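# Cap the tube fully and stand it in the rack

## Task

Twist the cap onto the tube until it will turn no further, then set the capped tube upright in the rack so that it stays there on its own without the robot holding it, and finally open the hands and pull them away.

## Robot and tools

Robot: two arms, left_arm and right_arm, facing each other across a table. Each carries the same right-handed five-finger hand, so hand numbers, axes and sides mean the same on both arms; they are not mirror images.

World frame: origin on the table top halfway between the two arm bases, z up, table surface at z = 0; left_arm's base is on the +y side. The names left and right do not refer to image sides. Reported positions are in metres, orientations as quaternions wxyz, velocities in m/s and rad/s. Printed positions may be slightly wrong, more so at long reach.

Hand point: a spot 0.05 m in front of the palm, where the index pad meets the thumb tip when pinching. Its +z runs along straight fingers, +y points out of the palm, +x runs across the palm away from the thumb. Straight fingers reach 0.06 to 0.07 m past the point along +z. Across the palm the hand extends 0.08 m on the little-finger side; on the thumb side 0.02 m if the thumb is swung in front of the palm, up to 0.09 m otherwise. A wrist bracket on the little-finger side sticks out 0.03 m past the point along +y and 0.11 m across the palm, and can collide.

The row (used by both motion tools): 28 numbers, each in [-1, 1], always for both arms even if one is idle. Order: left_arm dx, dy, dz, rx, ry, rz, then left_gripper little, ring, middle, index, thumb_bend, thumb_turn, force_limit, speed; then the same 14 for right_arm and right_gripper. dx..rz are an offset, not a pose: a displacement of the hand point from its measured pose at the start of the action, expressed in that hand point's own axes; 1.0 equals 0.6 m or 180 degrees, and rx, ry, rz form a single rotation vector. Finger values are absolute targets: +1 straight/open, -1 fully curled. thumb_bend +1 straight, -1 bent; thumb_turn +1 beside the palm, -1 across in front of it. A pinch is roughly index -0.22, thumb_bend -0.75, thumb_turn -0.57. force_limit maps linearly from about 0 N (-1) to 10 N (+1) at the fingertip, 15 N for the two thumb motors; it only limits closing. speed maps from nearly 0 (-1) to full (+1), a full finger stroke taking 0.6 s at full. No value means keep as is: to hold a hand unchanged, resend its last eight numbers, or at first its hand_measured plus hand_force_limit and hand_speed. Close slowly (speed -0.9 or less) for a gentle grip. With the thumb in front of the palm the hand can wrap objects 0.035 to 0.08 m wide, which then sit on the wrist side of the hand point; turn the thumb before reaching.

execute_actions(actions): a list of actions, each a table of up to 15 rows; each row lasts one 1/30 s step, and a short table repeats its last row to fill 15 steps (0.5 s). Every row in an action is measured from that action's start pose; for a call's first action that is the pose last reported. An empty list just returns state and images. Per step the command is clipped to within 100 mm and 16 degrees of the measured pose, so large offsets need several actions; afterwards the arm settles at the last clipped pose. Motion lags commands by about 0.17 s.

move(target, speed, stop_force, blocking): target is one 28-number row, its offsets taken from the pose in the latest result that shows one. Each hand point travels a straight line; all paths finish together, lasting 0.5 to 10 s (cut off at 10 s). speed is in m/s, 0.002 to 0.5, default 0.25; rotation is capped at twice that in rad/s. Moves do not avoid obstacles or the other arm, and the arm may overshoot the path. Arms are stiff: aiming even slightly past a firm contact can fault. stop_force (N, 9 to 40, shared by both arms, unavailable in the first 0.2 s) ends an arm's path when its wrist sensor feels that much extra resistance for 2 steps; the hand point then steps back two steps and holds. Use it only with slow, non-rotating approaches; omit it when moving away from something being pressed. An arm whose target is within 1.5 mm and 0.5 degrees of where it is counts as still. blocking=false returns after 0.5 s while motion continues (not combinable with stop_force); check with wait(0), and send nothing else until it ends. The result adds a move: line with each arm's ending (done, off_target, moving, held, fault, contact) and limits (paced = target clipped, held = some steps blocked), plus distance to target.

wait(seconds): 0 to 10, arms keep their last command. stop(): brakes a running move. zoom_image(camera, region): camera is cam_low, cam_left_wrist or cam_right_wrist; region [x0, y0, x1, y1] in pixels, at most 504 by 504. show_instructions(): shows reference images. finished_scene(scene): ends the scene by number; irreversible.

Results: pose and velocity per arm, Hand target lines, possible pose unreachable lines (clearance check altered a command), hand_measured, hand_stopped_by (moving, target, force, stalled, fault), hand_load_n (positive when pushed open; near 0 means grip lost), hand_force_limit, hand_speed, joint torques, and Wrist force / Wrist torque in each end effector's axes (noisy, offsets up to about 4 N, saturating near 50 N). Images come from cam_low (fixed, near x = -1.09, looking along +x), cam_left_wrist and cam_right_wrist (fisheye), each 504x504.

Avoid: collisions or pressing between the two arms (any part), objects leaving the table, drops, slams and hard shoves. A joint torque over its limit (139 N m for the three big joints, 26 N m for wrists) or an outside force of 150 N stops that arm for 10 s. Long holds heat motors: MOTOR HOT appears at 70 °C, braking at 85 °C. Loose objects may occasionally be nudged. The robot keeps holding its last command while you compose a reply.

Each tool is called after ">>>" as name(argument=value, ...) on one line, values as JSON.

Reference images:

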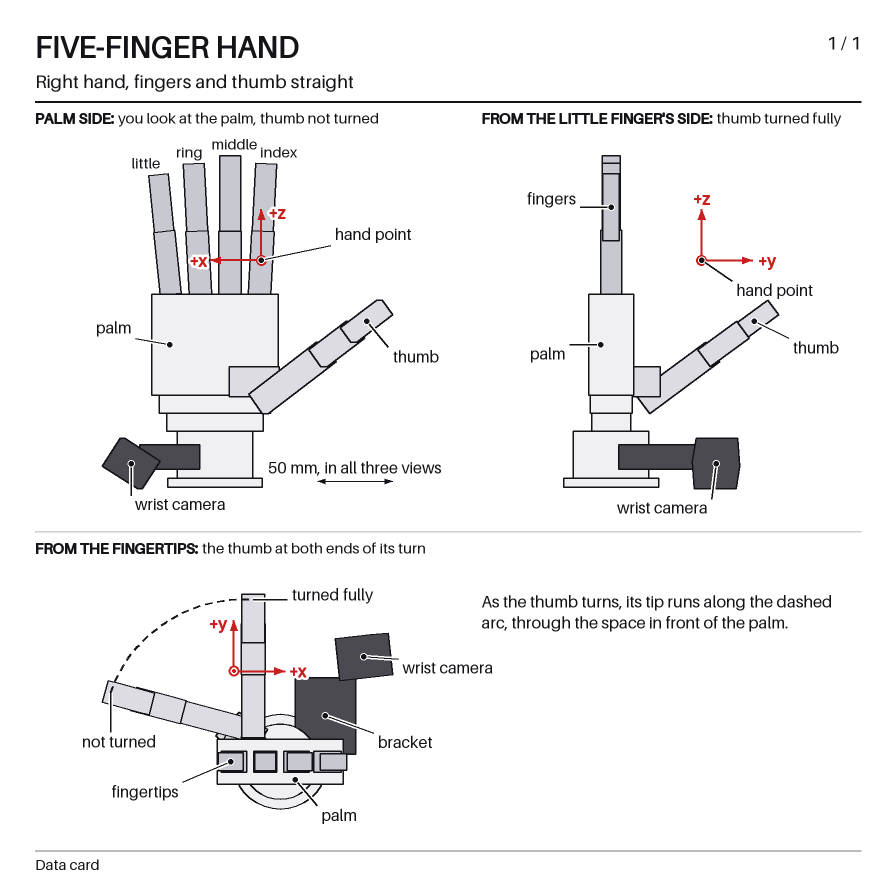

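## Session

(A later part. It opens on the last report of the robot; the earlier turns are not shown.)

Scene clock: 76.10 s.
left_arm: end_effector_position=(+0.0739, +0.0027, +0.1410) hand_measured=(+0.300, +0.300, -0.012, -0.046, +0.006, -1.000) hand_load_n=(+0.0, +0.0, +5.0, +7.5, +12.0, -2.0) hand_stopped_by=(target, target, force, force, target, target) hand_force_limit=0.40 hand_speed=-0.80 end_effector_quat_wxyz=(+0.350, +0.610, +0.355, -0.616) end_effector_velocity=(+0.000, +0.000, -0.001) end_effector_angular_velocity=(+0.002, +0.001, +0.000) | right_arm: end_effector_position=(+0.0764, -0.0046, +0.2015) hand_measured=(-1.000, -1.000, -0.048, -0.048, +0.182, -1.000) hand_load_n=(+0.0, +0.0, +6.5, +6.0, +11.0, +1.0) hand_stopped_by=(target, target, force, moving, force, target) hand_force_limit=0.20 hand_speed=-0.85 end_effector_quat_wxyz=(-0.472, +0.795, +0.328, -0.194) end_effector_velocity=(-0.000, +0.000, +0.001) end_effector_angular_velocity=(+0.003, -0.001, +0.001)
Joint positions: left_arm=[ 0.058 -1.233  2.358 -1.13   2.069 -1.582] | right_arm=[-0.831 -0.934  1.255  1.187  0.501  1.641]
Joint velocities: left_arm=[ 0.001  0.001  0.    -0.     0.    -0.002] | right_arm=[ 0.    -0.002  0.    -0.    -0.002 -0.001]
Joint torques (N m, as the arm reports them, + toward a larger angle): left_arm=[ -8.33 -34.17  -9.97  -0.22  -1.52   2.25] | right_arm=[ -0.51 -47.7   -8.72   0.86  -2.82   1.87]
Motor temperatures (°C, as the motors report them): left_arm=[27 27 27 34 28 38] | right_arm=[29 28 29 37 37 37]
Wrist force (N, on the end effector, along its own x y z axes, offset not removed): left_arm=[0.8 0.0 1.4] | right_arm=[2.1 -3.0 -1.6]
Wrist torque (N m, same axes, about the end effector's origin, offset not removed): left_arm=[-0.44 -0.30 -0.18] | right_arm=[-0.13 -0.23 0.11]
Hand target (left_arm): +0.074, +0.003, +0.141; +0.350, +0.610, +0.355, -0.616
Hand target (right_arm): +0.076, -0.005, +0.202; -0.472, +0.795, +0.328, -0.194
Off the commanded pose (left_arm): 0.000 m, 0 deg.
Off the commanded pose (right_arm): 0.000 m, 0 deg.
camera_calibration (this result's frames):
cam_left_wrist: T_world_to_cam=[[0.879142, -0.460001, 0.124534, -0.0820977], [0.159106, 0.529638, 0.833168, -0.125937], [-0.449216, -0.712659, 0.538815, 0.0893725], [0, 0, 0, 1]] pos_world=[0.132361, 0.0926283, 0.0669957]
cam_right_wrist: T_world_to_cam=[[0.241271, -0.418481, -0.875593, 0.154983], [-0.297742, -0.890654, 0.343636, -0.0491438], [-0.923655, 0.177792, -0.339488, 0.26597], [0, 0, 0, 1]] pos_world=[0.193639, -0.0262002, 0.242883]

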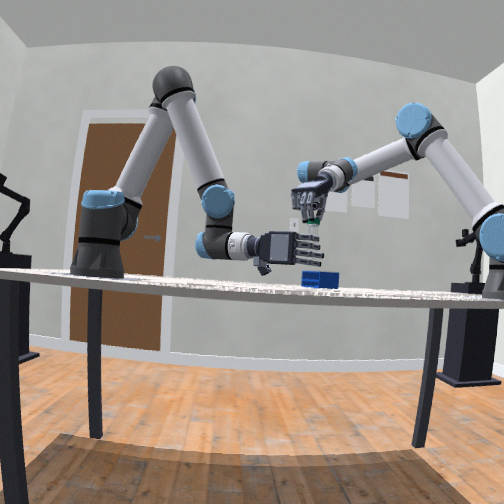

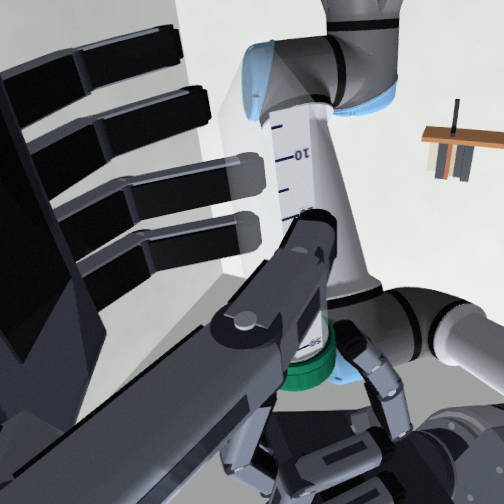

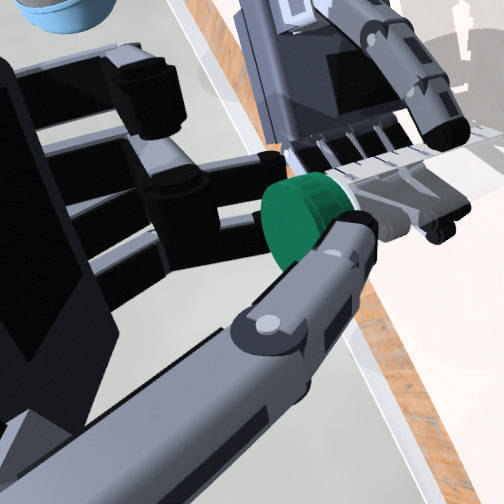

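>>> move(target=[0,0,0,0,0,0,0.3,0.3,-0.5,-0.5,0,-1,0.4,-0.8, 0.0112,-0.0033,0.0083,0,0.2195,0.12,-1,-1,-0.4,-0.4,0.15,-1,0.2,-0.85], speed=0.3)

>>> move(target=[0,0,0,0,0,0,0.3,0.3,-0.5,-0.5,0,-1,0.4,-0.8, 0.0112,-0.0023,0.006,0,0.2195,0.12,-1,-1,-0.4,-0.4,0.15,-1,0.2,-0.85], speed=0.3)

>>> move(target=[0,0,0,0,0,0,0.3,0.3,-0.5,-0.5,0,-1,0.4,-0.8, 0.0112,-0.0026,0.0058,0,0.2195,0.12,-1,-1,-0.4,-0.4,0.15,-1,0.2,-0.85], speed=0.3)

>>> zoom_image(camera="cam_low", region=[290, 195, 340, 245])

>>> zoom_image(camera="cam_left_wrist", region=[230, 300, 380, 450])

Scene clock: 78.33 s.
left_arm: end_effector_position=(+0.0739, +0.0027, +0.1410) hand_measured=(+0.300, +0.300, -0.012, -0.046, +0.006, -1.000) hand_load_n=(+0.0, +0.0, +6.0, +7.0, +11.0, -4.0) hand_stopped_by=(target, target, force, force, target, target) hand_force_limit=0.40 hand_speed=-0.80 end_effector_quat_wxyz=(+0.350, +0.610, +0.355, -0.616) end_effector_velocity=(-0.000, +0.000, -0.001) end_effector_angular_velocity=(+0.002, +0.000, -0.000) | right_arm: end_effector_position=(+0.0775, +0.0040, +0.2012) hand_measured=(-1.000, -1.000, -0.048, -0.054, +0.190, -1.000) hand_load_n=(+0.0, +0.0, +5.0, +7.5, +10.0, -2.5) hand_stopped_by=(target, target, force, force, force, target) hand_force_limit=0.20 hand_speed=-0.85 end_effector_quat_wxyz=(-0.510, +0.860, -0.001, +0.001) end_effector_velocity=(-0.000, +0.000, -0.001) end_effector_angular_velocity=(-0.000, -0.004, -0.008)
Joint positions: left_arm=[ 0.058 -1.233  2.358 -1.13   2.069 -1.582] | right_arm=[-0.721 -1.357  1.672  0.284  1.017  2.797]
Joint velocities: left_arm=[-0.     0.001  0.     0.    -0.    -0.001] | right_arm=[ 0.005 -0.002  0.004 -0.007  0.013  0.006]
Joint torques (N m, as the arm reports them, + toward a larger angle): left_arm=[ -7.55 -35.03 -11.57  -3.86  -1.2    2.25] | right_arm=[ 10.42 -31.29  -3.72  -1.2    2.36   2.24]
Motor temperatures (°C, as the motors report them): left_arm=[27 27 27 34 28 38] | right_arm=[29 28 29 37 37 37]
Wrist force (N, on the end effector, along its own x y z axes, offset not removed): left_arm=[12.4 -4.9 0.3] | right_arm=[5.2 -9.4 -11.5]
Wrist torque (N m, same axes, about the end effector's origin, offset not removed): left_arm=[-0.54 -0.36 -0.12] | right_arm=[-0.23 -0.17 0.07]
Hand target (left_arm): +0.074, +0.003, +0.141; +0.350, +0.610, +0.355, -0.616
Hand target (right_arm): +0.077, +0.004, +0.201; -0.510, +0.860, -0.001, +0.001
Off the commanded pose (left_arm): 0.000 m, 0 deg.
Off the commanded pose (right_arm): 0.000 m, 0 deg.
move: done
camera_calibration (this result's frames):
cam_left_wrist: T_world_to_cam=[[0.879142, -0.46001, 0.124504, -0.0820895], [0.159104, 0.529581, 0.833204, -0.125931], [-0.449217, -0.712695, 0.538766, 0.0893921], [0, 0, 0, 1]] pos_world=[0.132361, 0.0926379, 0.0669851]
cam_right_wrist: T_world_to_cam=[[-0.125617, -0.46694, -0.875321, 0.186589], [-0.839747, -0.419754, 0.34443, -0.00114936], [-0.528248, 0.778314, -0.339383, 0.232278], [0, 0, 0, 1]] pos_world=[0.145174, -0.0941415, 0.242552]

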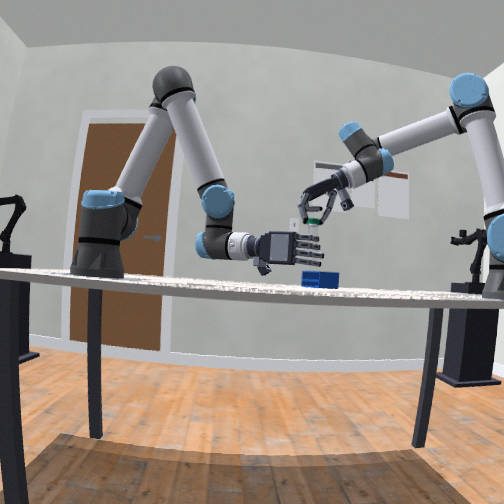

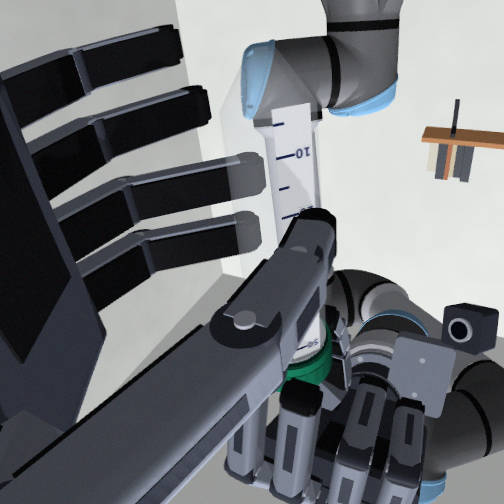

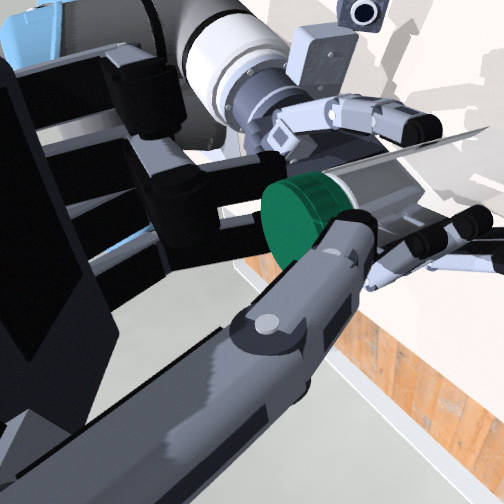

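Scene clock: 80.23 s.
left_arm: end_effector_position=(+0.0739, +0.0027, +0.1410) hand_measured=(+0.300, +0.300, -0.012, -0.046, +0.006, -1.000) hand_load_n=(+0.0, +0.0, +4.5, +6.0, +12.5, -7.0) hand_stopped_by=(target, target, force, force, target, target) hand_force_limit=0.40 hand_speed=-0.80 end_effector_quat_wxyz=(+0.350, +0.610, +0.355, -0.616) end_effector_velocity=(+0.001, +0.000, -0.001) end_effector_angular_velocity=(+0.001, -0.001, +0.001) | right_arm: end_effector_position=(+0.0840, +0.0078, +0.2008) hand_measured=(-1.000, -1.000, -0.048, -0.054, +0.190, -1.000) hand_load_n=(+0.0, +0.0, +5.0, +8.0, +9.5, -2.0) hand_stopped_by=(target, target, force, force, force, target) hand_force_limit=0.20 hand_speed=-0.85 end_effector_quat_wxyz=(+0.471, -0.794, +0.330, -0.195) end_effector_velocity=(+0.000, +0.000, -0.001) end_effector_angular_velocity=(-0.004, +0.002, -0.011)
Joint positions: left_arm=[ 0.058 -1.233  2.358 -1.13   2.069 -1.582] | right_arm=[-0.384 -1.331  1.633  0.25   1.987  3.387]
Joint velocities: left_arm=[ 0.001  0.001  0.     0.    -0.     0.001] | right_arm=[ 0.004  0.006 -0.007  0.009  0.013  0.009]
Joint torques (N m, as the arm reports them, + toward a larger angle): left_arm=[ -7.78 -34.89 -11.14  -4.65  -1.22   2.35] | right_arm=[  7.75 -13.42 -25.85   2.46   2.63   2.23]
Motor temperatures (°C, as the motors report them): left_arm=[27 27 27 34 28 38] | right_arm=[29 28 29 37 37 37]
Wrist force (N, on the end effector, along its own x y z axes, offset not removed): left_arm=[13.4 -0.4 -1.6] | right_arm=[4.0 -8.3 -12.7]
Wrist torque (N m, same axes, about the end effector's origin, offset not removed): left_arm=[-0.42 -0.31 -0.15] | right_arm=[0.03 0.16 -0.11]
Hand target (left_arm): +0.074, +0.003, +0.141; +0.350, +0.610, +0.355, -0.616
Hand target (right_arm): +0.084, +0.008, +0.201; -0.471, +0.794, -0.330, +0.196
Off the commanded pose (left_arm): 0.000 m, 0 deg.
Off the commanded pose (right_arm): 0.000 m, 0 deg.
move: done
camera_calibration (this result's frames):
cam_left_wrist: T_world_to_cam=[[0.879142, -0.46001, 0.124504, -0.0820896], [0.159104, 0.529581, 0.833204, -0.125931], [-0.449217, -0.712695, 0.538766, 0.089392], [0, 0, 0, 1]] pos_world=[0.132361, 0.0926379, 0.0669852]
cam_right_wrist: T_world_to_cam=[[-0.419701, -0.241708, -0.874888, 0.211676], [-0.890454, 0.296447, 0.345268, 0.00461443], [0.175904, 0.923957, -0.339649, 0.172361], [0, 0, 0, 1]] pos_world=[0.0626302, -0.109459, 0.242142]

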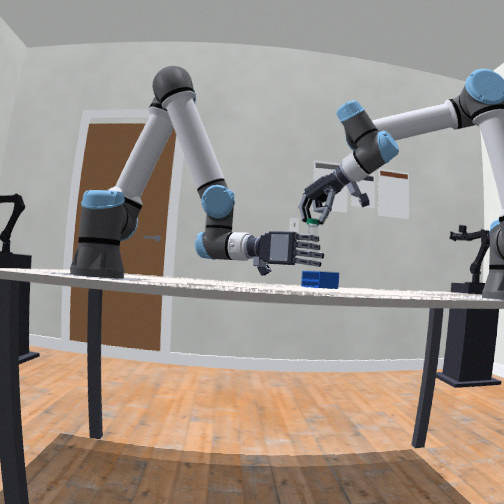

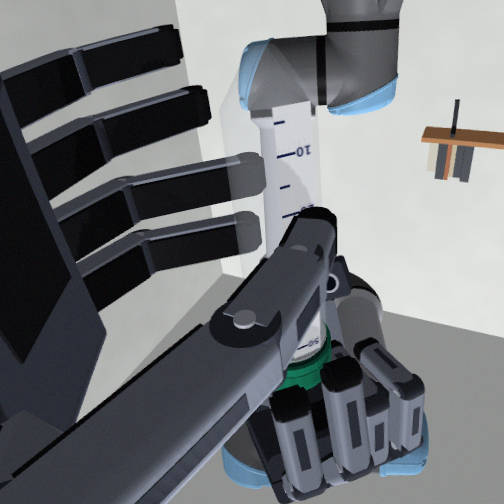

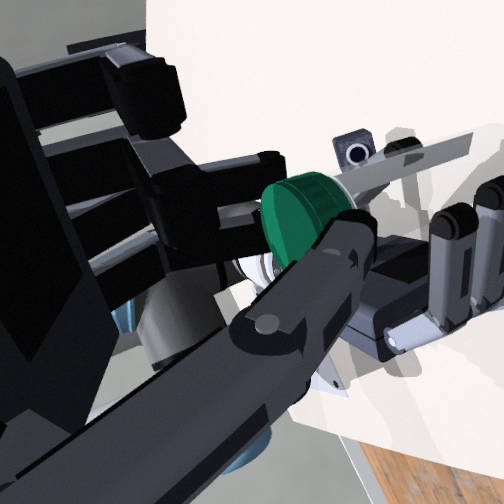

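Scene clock: 82.27 s.
left_arm: end_effector_position=(+0.0739, +0.0027, +0.1410) hand_measured=(+0.300, +0.300, -0.012, -0.046, +0.008, -1.000) hand_load_n=(+0.0, +0.0, +5.5, +5.5, +12.5, -5.0) hand_stopped_by=(target, target, force, force, target, target) hand_force_limit=0.40 hand_speed=-0.80 end_effector_quat_wxyz=(+0.350, +0.610, +0.355, -0.616) end_effector_velocity=(+0.000, -0.000, +0.000) end_effector_angular_velocity=(-0.001, -0.000, +0.000) | right_arm: end_effector_position=(+0.0914, +0.0056, +0.2002) hand_measured=(-1.000, -1.000, -0.048, -0.054, +0.190, -1.000) hand_load_n=(+0.0, +0.0, +5.0, +8.0, +10.0, -2.0) hand_stopped_by=(target, target, force, force, force, target) hand_force_limit=0.20 hand_speed=-0.85 end_effector_quat_wxyz=(+0.360, -0.608, +0.609, -0.360) end_effector_velocity=(+0.000, -0.000, +0.001) end_effector_angular_velocity=(-0.003, +0.002, -0.013)
Joint positions: left_arm=[ 0.058 -1.233  2.358 -1.13   2.069 -1.582] | right_arm=[-0.191 -0.874  1.119  1.122  2.628  4.48 ]
Joint velocities: left_arm=[ 0.    -0.    -0.    -0.    -0.     0.001] | right_arm=[ 0.     0.009 -0.012  0.03   0.001  0.028]
Joint torques (N m, as the arm reports them, + toward a larger angle): left_arm=[ -8.55 -34.55 -10.64  -4.65  -0.43   2.29] | right_arm=[  8.41 -30.27 -25.49   3.1   -0.2    2.26]
Motor temperatures (°C, as the motors report them): left_arm=[27 27 27 34 28 38] | right_arm=[29 28 29 37 37 37]
Wrist force (N, on the end effector, along its own x y z axes, offset not removed): left_arm=[9.9 0.0 -0.9] | right_arm=[3.5 -13.7 -6.2]
Wrist torque (N m, same axes, about the end effector's origin, offset not removed): left_arm=[-0.43 -0.24 -0.15] | right_arm=[-0.90 -0.04 -0.16]
Hand target (left_arm): +0.074, +0.003, +0.141; +0.350, +0.610, +0.355, -0.616
Hand target (right_arm): +0.091, +0.006, +0.200; -0.360, +0.608, -0.609, +0.361
Off the commanded pose (left_arm): 0.000 m, 0 deg.
Off the commanded pose (right_arm): 0.000 m, 0 deg.
move: done
camera_calibration (this result's frames):
cam_left_wrist: T_world_to_cam=[[0.879149, -0.459995, 0.124504, -0.0820942], [0.159096, 0.529584, 0.833204, -0.12593], [-0.449205, -0.712703, 0.538767, 0.089392], [0, 0, 0, 1]] pos_world=[0.132363, 0.0926376, 0.0669852]
cam_right_wrist: T_world_to_cam=[[-0.468658, 0.125339, -0.874443, 0.216079], [-0.420281, 0.839037, 0.345514, -0.0340759], [0.776997, 0.52944, -0.340543, 0.120369], [0, 0, 0, 1]] pos_world=[-0.00658071, -0.0622205, 0.241713]

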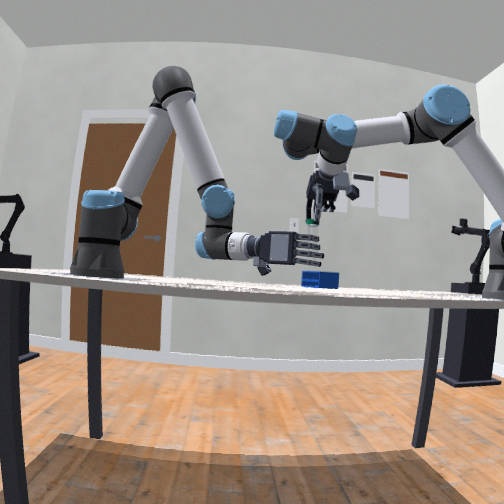

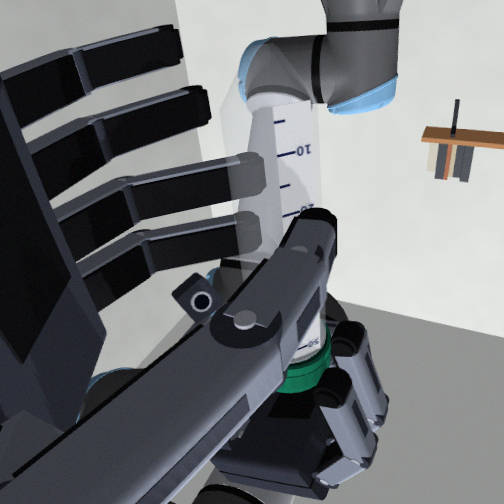

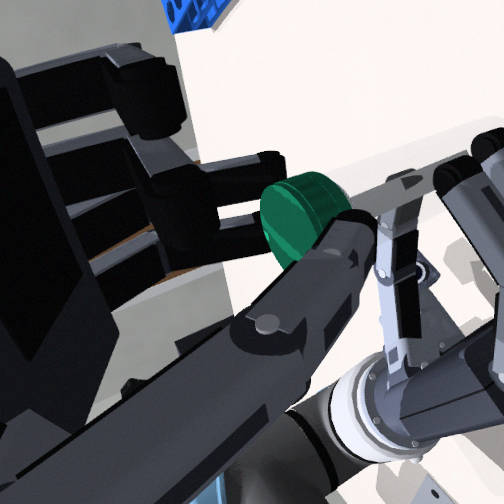

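Region (290, 195, 340, 245) of cam_low's 504x504 image, scaled by 10.080, with more detail than that image has.

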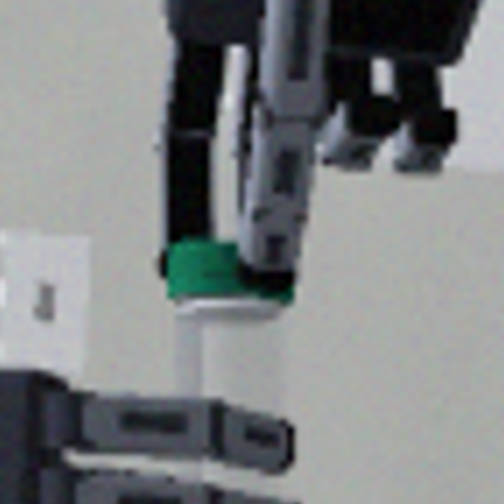

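Region (230, 300, 380, 450) of cam_left_wrist's 504x504 image, scaled by 3.360, with more detail than that image has.

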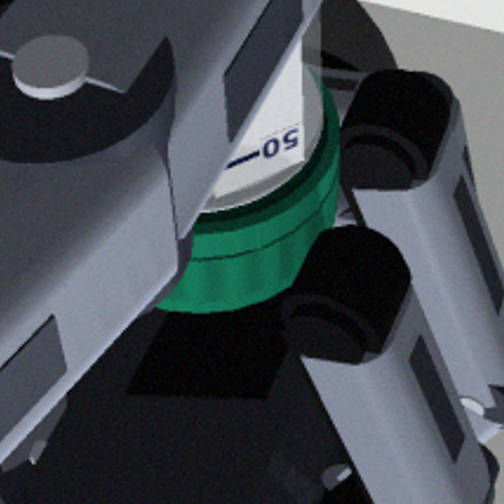

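>>> move(target=[0,0,0,0,0,0,0.3,0.3,-0.5,-0.5,0,-1,0.4,-0.8, 0.0152,0.0146,-0.0226,0,-0.6585,-0.36,-1,-1,0.4,0.4,0.7,-1,0,0.5], speed=0.45)

>>> execute_actions(actions=[[[0,0,0,0,0,0,0.3,0.3,-0.5,-0.5,0,-1,0.4,-0.8, 0,0,0,0,0,0,-1,-1,0.03,0.03,0.19,-1,0.2,0]],[[0,0,0,0,0,0,0.3,0.3,-0.5,-0.5,0,-1,0.4,-0.8, 0,0,0,0,0,0,-1,-1,-0.4,-0.4,0.19,-1,0.2,-0.85]]])

>>> move(target=[0,0,0,0,0,0,0.3,0.3,-0.5,-0.5,0,-1,0.4,-0.8, 0.0172,-0.0018,0.0048,0,0.329,0.18,-1,-1,-0.4,-0.4,0.19,-1,0.2,-0.85], speed=0.3)

>>> move(target=[0,0,0,0,0,0,0.3,0.3,-0.5,-0.5,0,-1,0.4,-0.8, 0.0172,-0.0022,0.0046,0,0.329,0.18,-1,-1,-0.4,-0.4,0.19,-1,0.2,-0.85], speed=0.3)

>>> zoom_image(camera="cam_left_wrist", region=[230, 300, 380, 450])

Scene clock: 86.37 s.
left_arm: end_effector_position=(+0.0739, +0.0027, +0.1410) hand_measured=(+0.300, +0.300, -0.012, -0.046, +0.008, -1.000) hand_load_n=(+0.0, +0.0, +5.0, +8.0, +11.5, -1.5) hand_stopped_by=(target, target, force, force, target, target) hand_force_limit=0.40 hand_speed=-0.80 end_effector_quat_wxyz=(+0.350, +0.610, +0.355, -0.616) end_effector_velocity=(-0.000, +0.000, +0.000) end_effector_angular_velocity=(-0.001, -0.000, -0.000) | right_arm: end_effector_position=(+0.0755, -0.0034, +0.1990) hand_measured=(-1.000, -1.000, +0.400, +0.400, +0.700, -1.000) hand_load_n=(+0.0, +0.0, +0.0, +0.0, +0.0, +0.0) hand_stopped_by=(target, target, target, target, target, target) hand_force_limit=0.00 hand_speed=0.50 end_effector_quat_wxyz=(-0.472, +0.794, +0.329, -0.194) end_effector_velocity=(+0.000, -0.000, -0.001) end_effector_angular_velocity=(-0.005, +0.001, +0.012)
Joint positions: left_arm=[ 0.058 -1.233  2.358 -1.13   2.069 -1.582] | right_arm=[-0.829 -0.93   1.255  1.181  0.5    1.642]
Joint velocities: left_arm=[-0.    -0.001  0.    -0.    -0.     0.   ] | right_arm=[ 0.001  0.01  -0.009  0.024  0.003 -0.022]
Joint torques (N m, as the arm reports them, + toward a larger angle): left_arm=[ -9.61 -25.15 -10.97   0.28   0.09   2.29] | right_arm=[  8.8  -32.75 -29.14   4.23   1.4   -2.42]
Motor temperatures (°C, as the motors report them): left_arm=[27 27 27 34 28 38] | right_arm=[29 28 29 37 37 37]
Wrist force (N, on the end effector, along its own x y z axes, offset not removed): left_arm=[0.7 -0.4 2.4] | right_arm=[-3.0 -1.8 -1.0]
Wrist torque (N m, same axes, about the end effector's origin, offset not removed): left_arm=[-0.39 -0.33 0.00] | right_arm=[-0.12 0.74 -0.30]
Hand target (left_arm): +0.074, +0.003, +0.141; +0.350, +0.610, +0.355, -0.616
Hand target (right_arm): +0.076, -0.003, +0.199; -0.472, +0.794, +0.330, -0.195
Off the commanded pose (left_arm): 0.000 m, 0 deg.
Off the commanded pose (right_arm): 0.000 m, 0 deg.
move: done
camera_calibration (this result's frames):
cam_left_wrist: T_world_to_cam=[[0.879149, -0.459994, 0.124509, -0.0820956], [0.159096, 0.529592, 0.833199, -0.125934], [-0.449206, -0.712697, 0.538774, 0.0893879], [0, 0, 0, 1]] pos_world=[0.132363, 0.0926367, 0.0669899]
cam_right_wrist: T_world_to_cam=[[0.242624, -0.416748, -0.876045, 0.153495], [-0.295858, -0.891795, 0.342301, -0.047431], [-0.923906, 0.176134, -0.339669, 0.264163], [0, 0, 0, 1]] pos_world=[0.192787, -0.024858, 0.240432]

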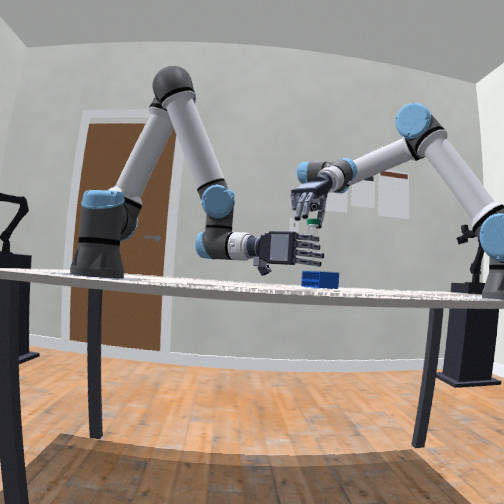

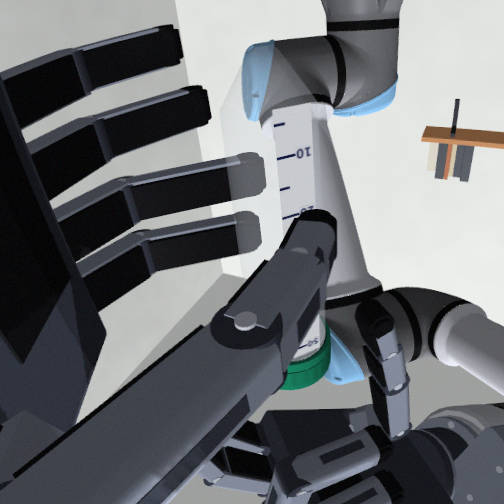

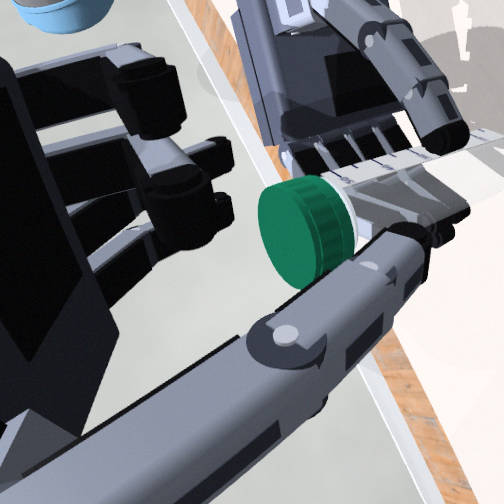

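Scene clock: 87.37 s.
left_arm: end_effector_position=(+0.0739, +0.0027, +0.1410) hand_measured=(+0.300, +0.300, -0.012, -0.046, +0.008, -1.000) hand_load_n=(+0.0, +0.0, +5.0, +7.5, +12.0, -1.5) hand_stopped_by=(target, target, force, force, target, target) hand_force_limit=0.40 hand_speed=-0.80 end_effector_quat_wxyz=(+0.350, +0.610, +0.355, -0.616) end_effector_velocity=(-0.000, +0.000, -0.000) end_effector_angular_velocity=(-0.000, -0.001, -0.000) | right_arm: end_effector_position=(+0.0755, -0.0034, +0.1990) hand_measured=(-1.000, -1.000, -0.058, -0.058, +0.206, -1.000) hand_load_n=(+0.0, +0.0, +6.0, +6.0, +12.0, +1.5) hand_stopped_by=(target, target, force, force, force, target) hand_force_limit=0.20 hand_speed=-0.85 end_effector_quat_wxyz=(-0.472, +0.794, +0.329, -0.194) end_effector_velocity=(+0.000, +0.000, +0.000) end_effector_angular_velocity=(+0.001, -0.001, +0.000)
Joint positions: left_arm=[ 0.058 -1.233  2.358 -1.13   2.069 -1.582] | right_arm=[-0.829 -0.93   1.255  1.182  0.5    1.642]
Joint velocities: left_arm=[-0.001 -0.     0.     0.    -0.     0.001] | right_arm=[-0.    -0.    -0.    -0.    -0.    -0.001]
Joint torques (N m, as the arm reports them, + toward a larger angle): left_arm=[ -9.3  -24.55 -10.6    0.27  -0.04   2.23] | right_arm=[ -1.78 -48.37  -8.2    1.05  -3.33   1.89]
Motor temperatures (°C, as the motors report them): left_arm=[27 27 27 34 28 38] | right_arm=[29 28 29 37 37 37]
Wrist force (N, on the end effector, along its own x y z axes, offset not removed): left_arm=[0.6 -0.3 1.8] | right_arm=[1.4 -4.0 0.8]
Wrist torque (N m, same axes, about the end effector's origin, offset not removed): left_arm=[-0.59 -0.27 -0.22] | right_arm=[-0.35 -0.04 -0.10]
Hand target (left_arm): +0.074, +0.003, +0.141; +0.350, +0.610, +0.355, -0.616
Hand target (right_arm): +0.076, -0.003, +0.199; -0.472, +0.794, +0.329, -0.194
Off the commanded pose (left_arm): 0.000 m, 0 deg.
Off the commanded pose (right_arm): 0.000 m, 0 deg.
camera_calibration (this result's frames):
cam_left_wrist: T_world_to_cam=[[0.879149, -0.459994, 0.124508, -0.0820954], [0.159096, 0.529591, 0.8332, -0.125934], [-0.449205, -0.712698, 0.538773, 0.0893884], [0, 0, 0, 1]] pos_world=[0.132363, 0.0926369, 0.0669896]
cam_right_wrist: T_world_to_cam=[[0.242672, -0.416817, -0.875999, 0.153448], [-0.295828, -0.891777, 0.342374, -0.0474354], [-0.923903, 0.17606, -0.339716, 0.264148], [0, 0, 0, 1]] pos_world=[0.192777, -0.0248482, 0.240396]

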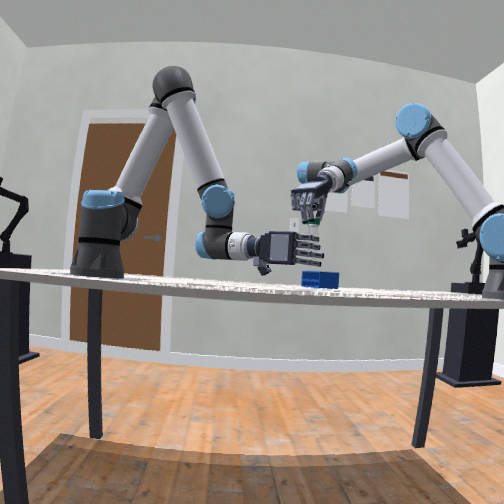

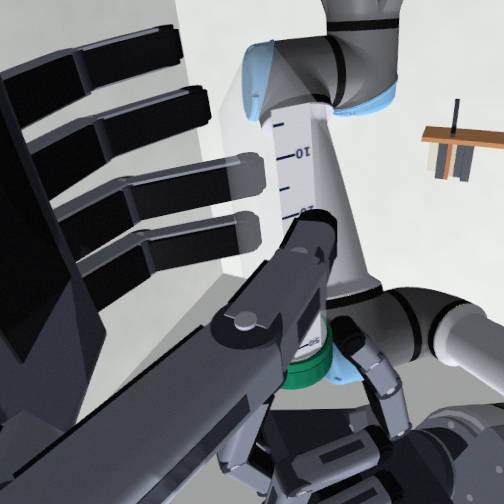

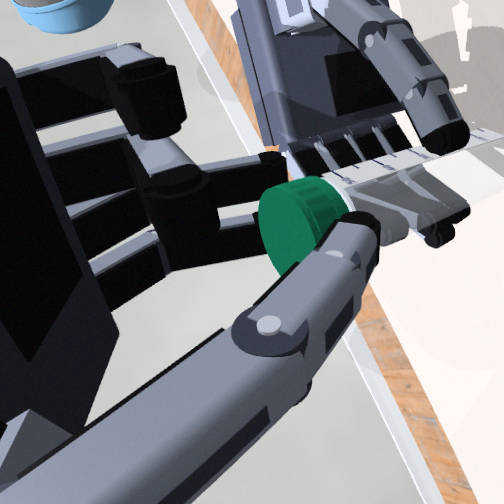

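Scene clock: 89.90 s.
left_arm: end_effector_position=(+0.0739, +0.0027, +0.1410) hand_measured=(+0.300, +0.300, -0.012, -0.046, +0.008, -1.000) hand_load_n=(+0.0, +0.0, +5.0, +8.0, +11.5, -3.5) hand_stopped_by=(target, target, force, force, target, target) hand_force_limit=0.40 hand_speed=-0.80 end_effector_quat_wxyz=(+0.350, +0.610, +0.355, -0.616) end_effector_velocity=(+0.000, -0.000, -0.000) end_effector_angular_velocity=(+0.000, -0.000, +0.000) | right_arm: end_effector_position=(+0.0806, +0.0061, +0.1990) hand_measured=(-1.000, -1.000, -0.058, -0.058, +0.206, -1.000) hand_load_n=(+0.0, +0.0, +6.5, +6.5, +11.0, -1.0) hand_stopped_by=(target, target, force, force, force, target) hand_force_limit=0.20 hand_speed=-0.85 end_effector_quat_wxyz=(+0.501, -0.843, +0.168, -0.099) end_effector_velocity=(+0.000, +0.001, -0.000) end_effector_angular_velocity=(-0.001, -0.003, -0.014)
Joint positions: left_arm=[ 0.058 -1.233  2.358 -1.13   2.069 -1.582] | right_arm=[-0.564 -1.408  1.727  0.182  1.487  3.097]
Joint velocities: left_arm=[ 0.     0.001 -0.    -0.    -0.     0.001] | right_arm=[ 0.008  0.002 -0.003  0.     0.021  0.008]
Joint torques (N m, as the arm reports them, + toward a larger angle): left_arm=[ -7.45 -25.02  -9.77  -3.1    0.01   2.29] | right_arm=[ 11.61  -9.3  -26.68   3.07   2.15   2.53]
Motor temperatures (°C, as the motors report them): left_arm=[27 27 27 34 28 38] | right_arm=[29 28 29 37 37 37]
Wrist force (N, on the end effector, along its own x y z axes, offset not removed): left_arm=[13.1 -3.9 2.6] | right_arm=[4.8 -9.9 -10.0]
Wrist torque (N m, same axes, about the end effector's origin, offset not removed): left_arm=[-0.55 -0.47 -0.03] | right_arm=[0.24 -0.03 0.15]
Hand target (left_arm): +0.074, +0.003, +0.141; +0.350, +0.610, +0.355, -0.616
Hand target (right_arm): +0.081, +0.006, +0.199; -0.501, +0.843, -0.168, +0.100
Off the commanded pose (left_arm): 0.000 m, 0 deg.
Off the commanded pose (right_arm): 0.000 m, 0 deg.
move: done
camera_calibration (this result's frames):
cam_left_wrist: T_world_to_cam=[[0.879145, -0.460007, 0.124491, -0.0820861], [0.1591, 0.529558, 0.83322, -0.125929], [-0.449213, -0.712715, 0.538745, 0.0893974], [0, 0, 0, 1]] pos_world=[0.132359, 0.0926415, 0.0669835]
cam_right_wrist: T_world_to_cam=[[-0.293751, -0.383132, -0.87574, 0.199164], [-0.936172, -0.0697768, 0.344549, 0.00874614], [-0.193114, 0.921054, -0.338181, 0.203467], [0, 0, 0, 1]] pos_world=[0.105985, -0.110488, 0.240211]

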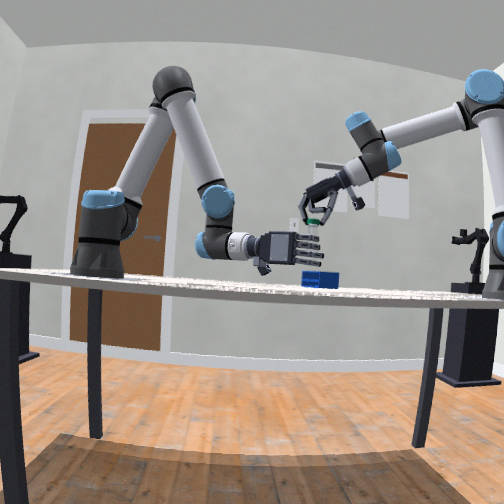

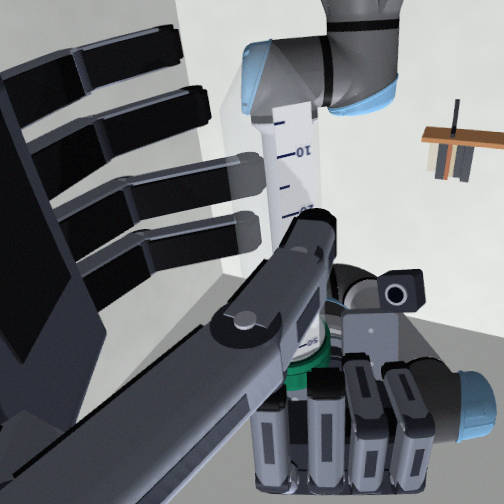

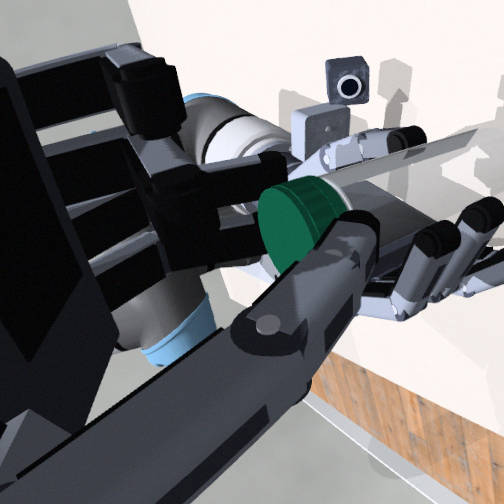

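Scene clock: 92.60 s.
left_arm: end_effector_position=(+0.0739, +0.0027, +0.1410) hand_measured=(+0.300, +0.300, -0.012, -0.046, +0.008, -1.000) hand_load_n=(+0.0, +0.0, +5.0, +6.5, +12.0, -6.5) hand_stopped_by=(target, target, force, force, target, target) hand_force_limit=0.40 hand_speed=-0.80 end_effector_quat_wxyz=(+0.350, +0.610, +0.355, -0.616) end_effector_velocity=(+0.000, +0.000, -0.000) end_effector_angular_velocity=(+0.000, +0.000, +0.001) | right_arm: end_effector_position=(+0.0912, +0.0048, +0.1986) hand_measured=(-1.000, -1.000, -0.058, -0.058, +0.206, -1.000) hand_load_n=(+0.0, +0.0, +6.0, +6.0, +11.5, -0.5) hand_stopped_by=(target, target, force, force, force, target) hand_force_limit=0.20 hand_speed=-0.85 end_effector_quat_wxyz=(+0.361, -0.609, +0.608, -0.359) end_effector_velocity=(-0.000, -0.000, +0.000) end_effector_angular_velocity=(-0.003, +0.003, -0.012)
Joint positions: left_arm=[ 0.058 -1.233  2.358 -1.13   2.069 -1.582] | right_arm=[-0.191 -0.878  1.128  1.11   2.627  4.474]
Joint velocities: left_arm=[ 0.  0.  0.  0. -0. -0.] | right_arm=[ 0.     0.01  -0.012  0.029  0.     0.027]
Joint torques (N m, as the arm reports them, + toward a larger angle): left_arm=[ -7.54 -25.19 -10.64  -3.53  -0.09   2.26] | right_arm=[  8.18 -30.59 -27.26   3.17   0.86   2.26]
Motor temperatures (°C, as the motors report them): left_arm=[27 27 27 34 28 38] | right_arm=[29 28 29 37 37 37]
Wrist force (N, on the end effector, along its own x y z axes, offset not removed): left_arm=[8.9 -2.6 -0.7] | right_arm=[4.8 -10.5 -6.2]
Wrist torque (N m, same axes, about the end effector's origin, offset not removed): left_arm=[-0.57 -0.35 -0.19] | right_arm=[-0.43 -0.06 0.07]
Hand target (left_arm): +0.074, +0.003, +0.141; +0.350, +0.610, +0.355, -0.616
Hand target (right_arm): +0.091, +0.005, +0.199; -0.361, +0.608, -0.609, +0.360
Off the commanded pose (left_arm): 0.000 m, 0 deg.
Off the commanded pose (right_arm): 0.000 m, 0 deg.
move: done
camera_calibration (this result's frames):
cam_left_wrist: T_world_to_cam=[[0.879145, -0.460007, 0.124491, -0.0820861], [0.1591, 0.529558, 0.83322, -0.125929], [-0.449212, -0.712715, 0.538745, 0.0893973], [0, 0, 0, 1]] pos_world=[0.132359, 0.0926414, 0.0669835]
cam_right_wrist: T_world_to_cam=[[-0.469109, 0.125319, -0.874203, 0.214629], [-0.422651, 0.837302, 0.34683, -0.0329933], [0.775437, 0.532184, -0.33982, 0.120395], [0, 0, 0, 1]] pos_world=[-0.00661915, -0.0633441, 0.239985]

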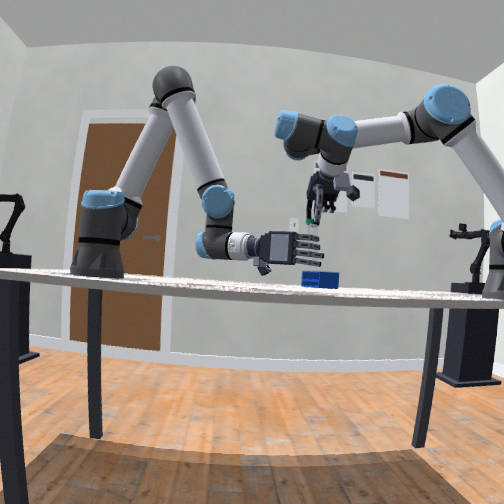

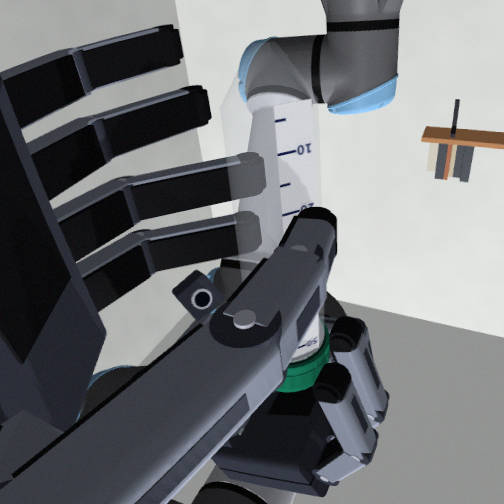

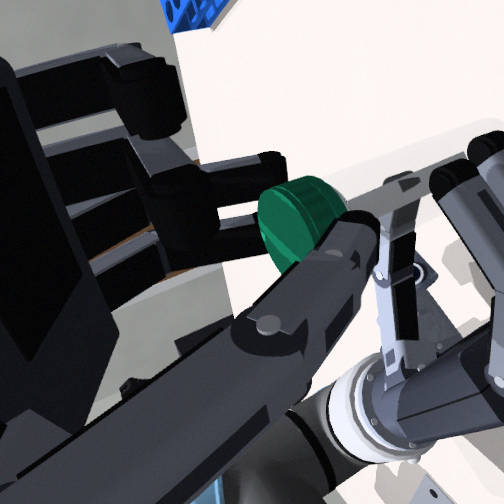

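Region (230, 300, 380, 450) of cam_left_wrist's 504x504 image, scaled by 3.360, with more detail than that image has.

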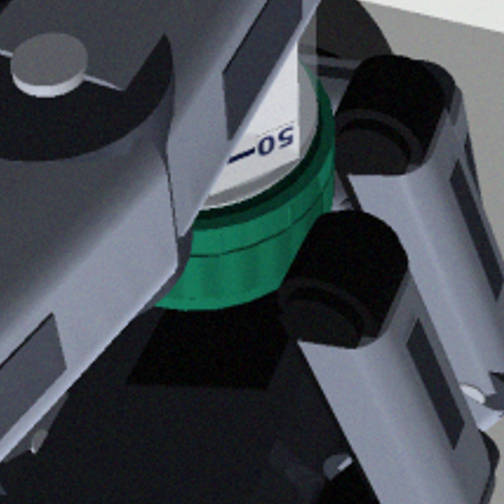

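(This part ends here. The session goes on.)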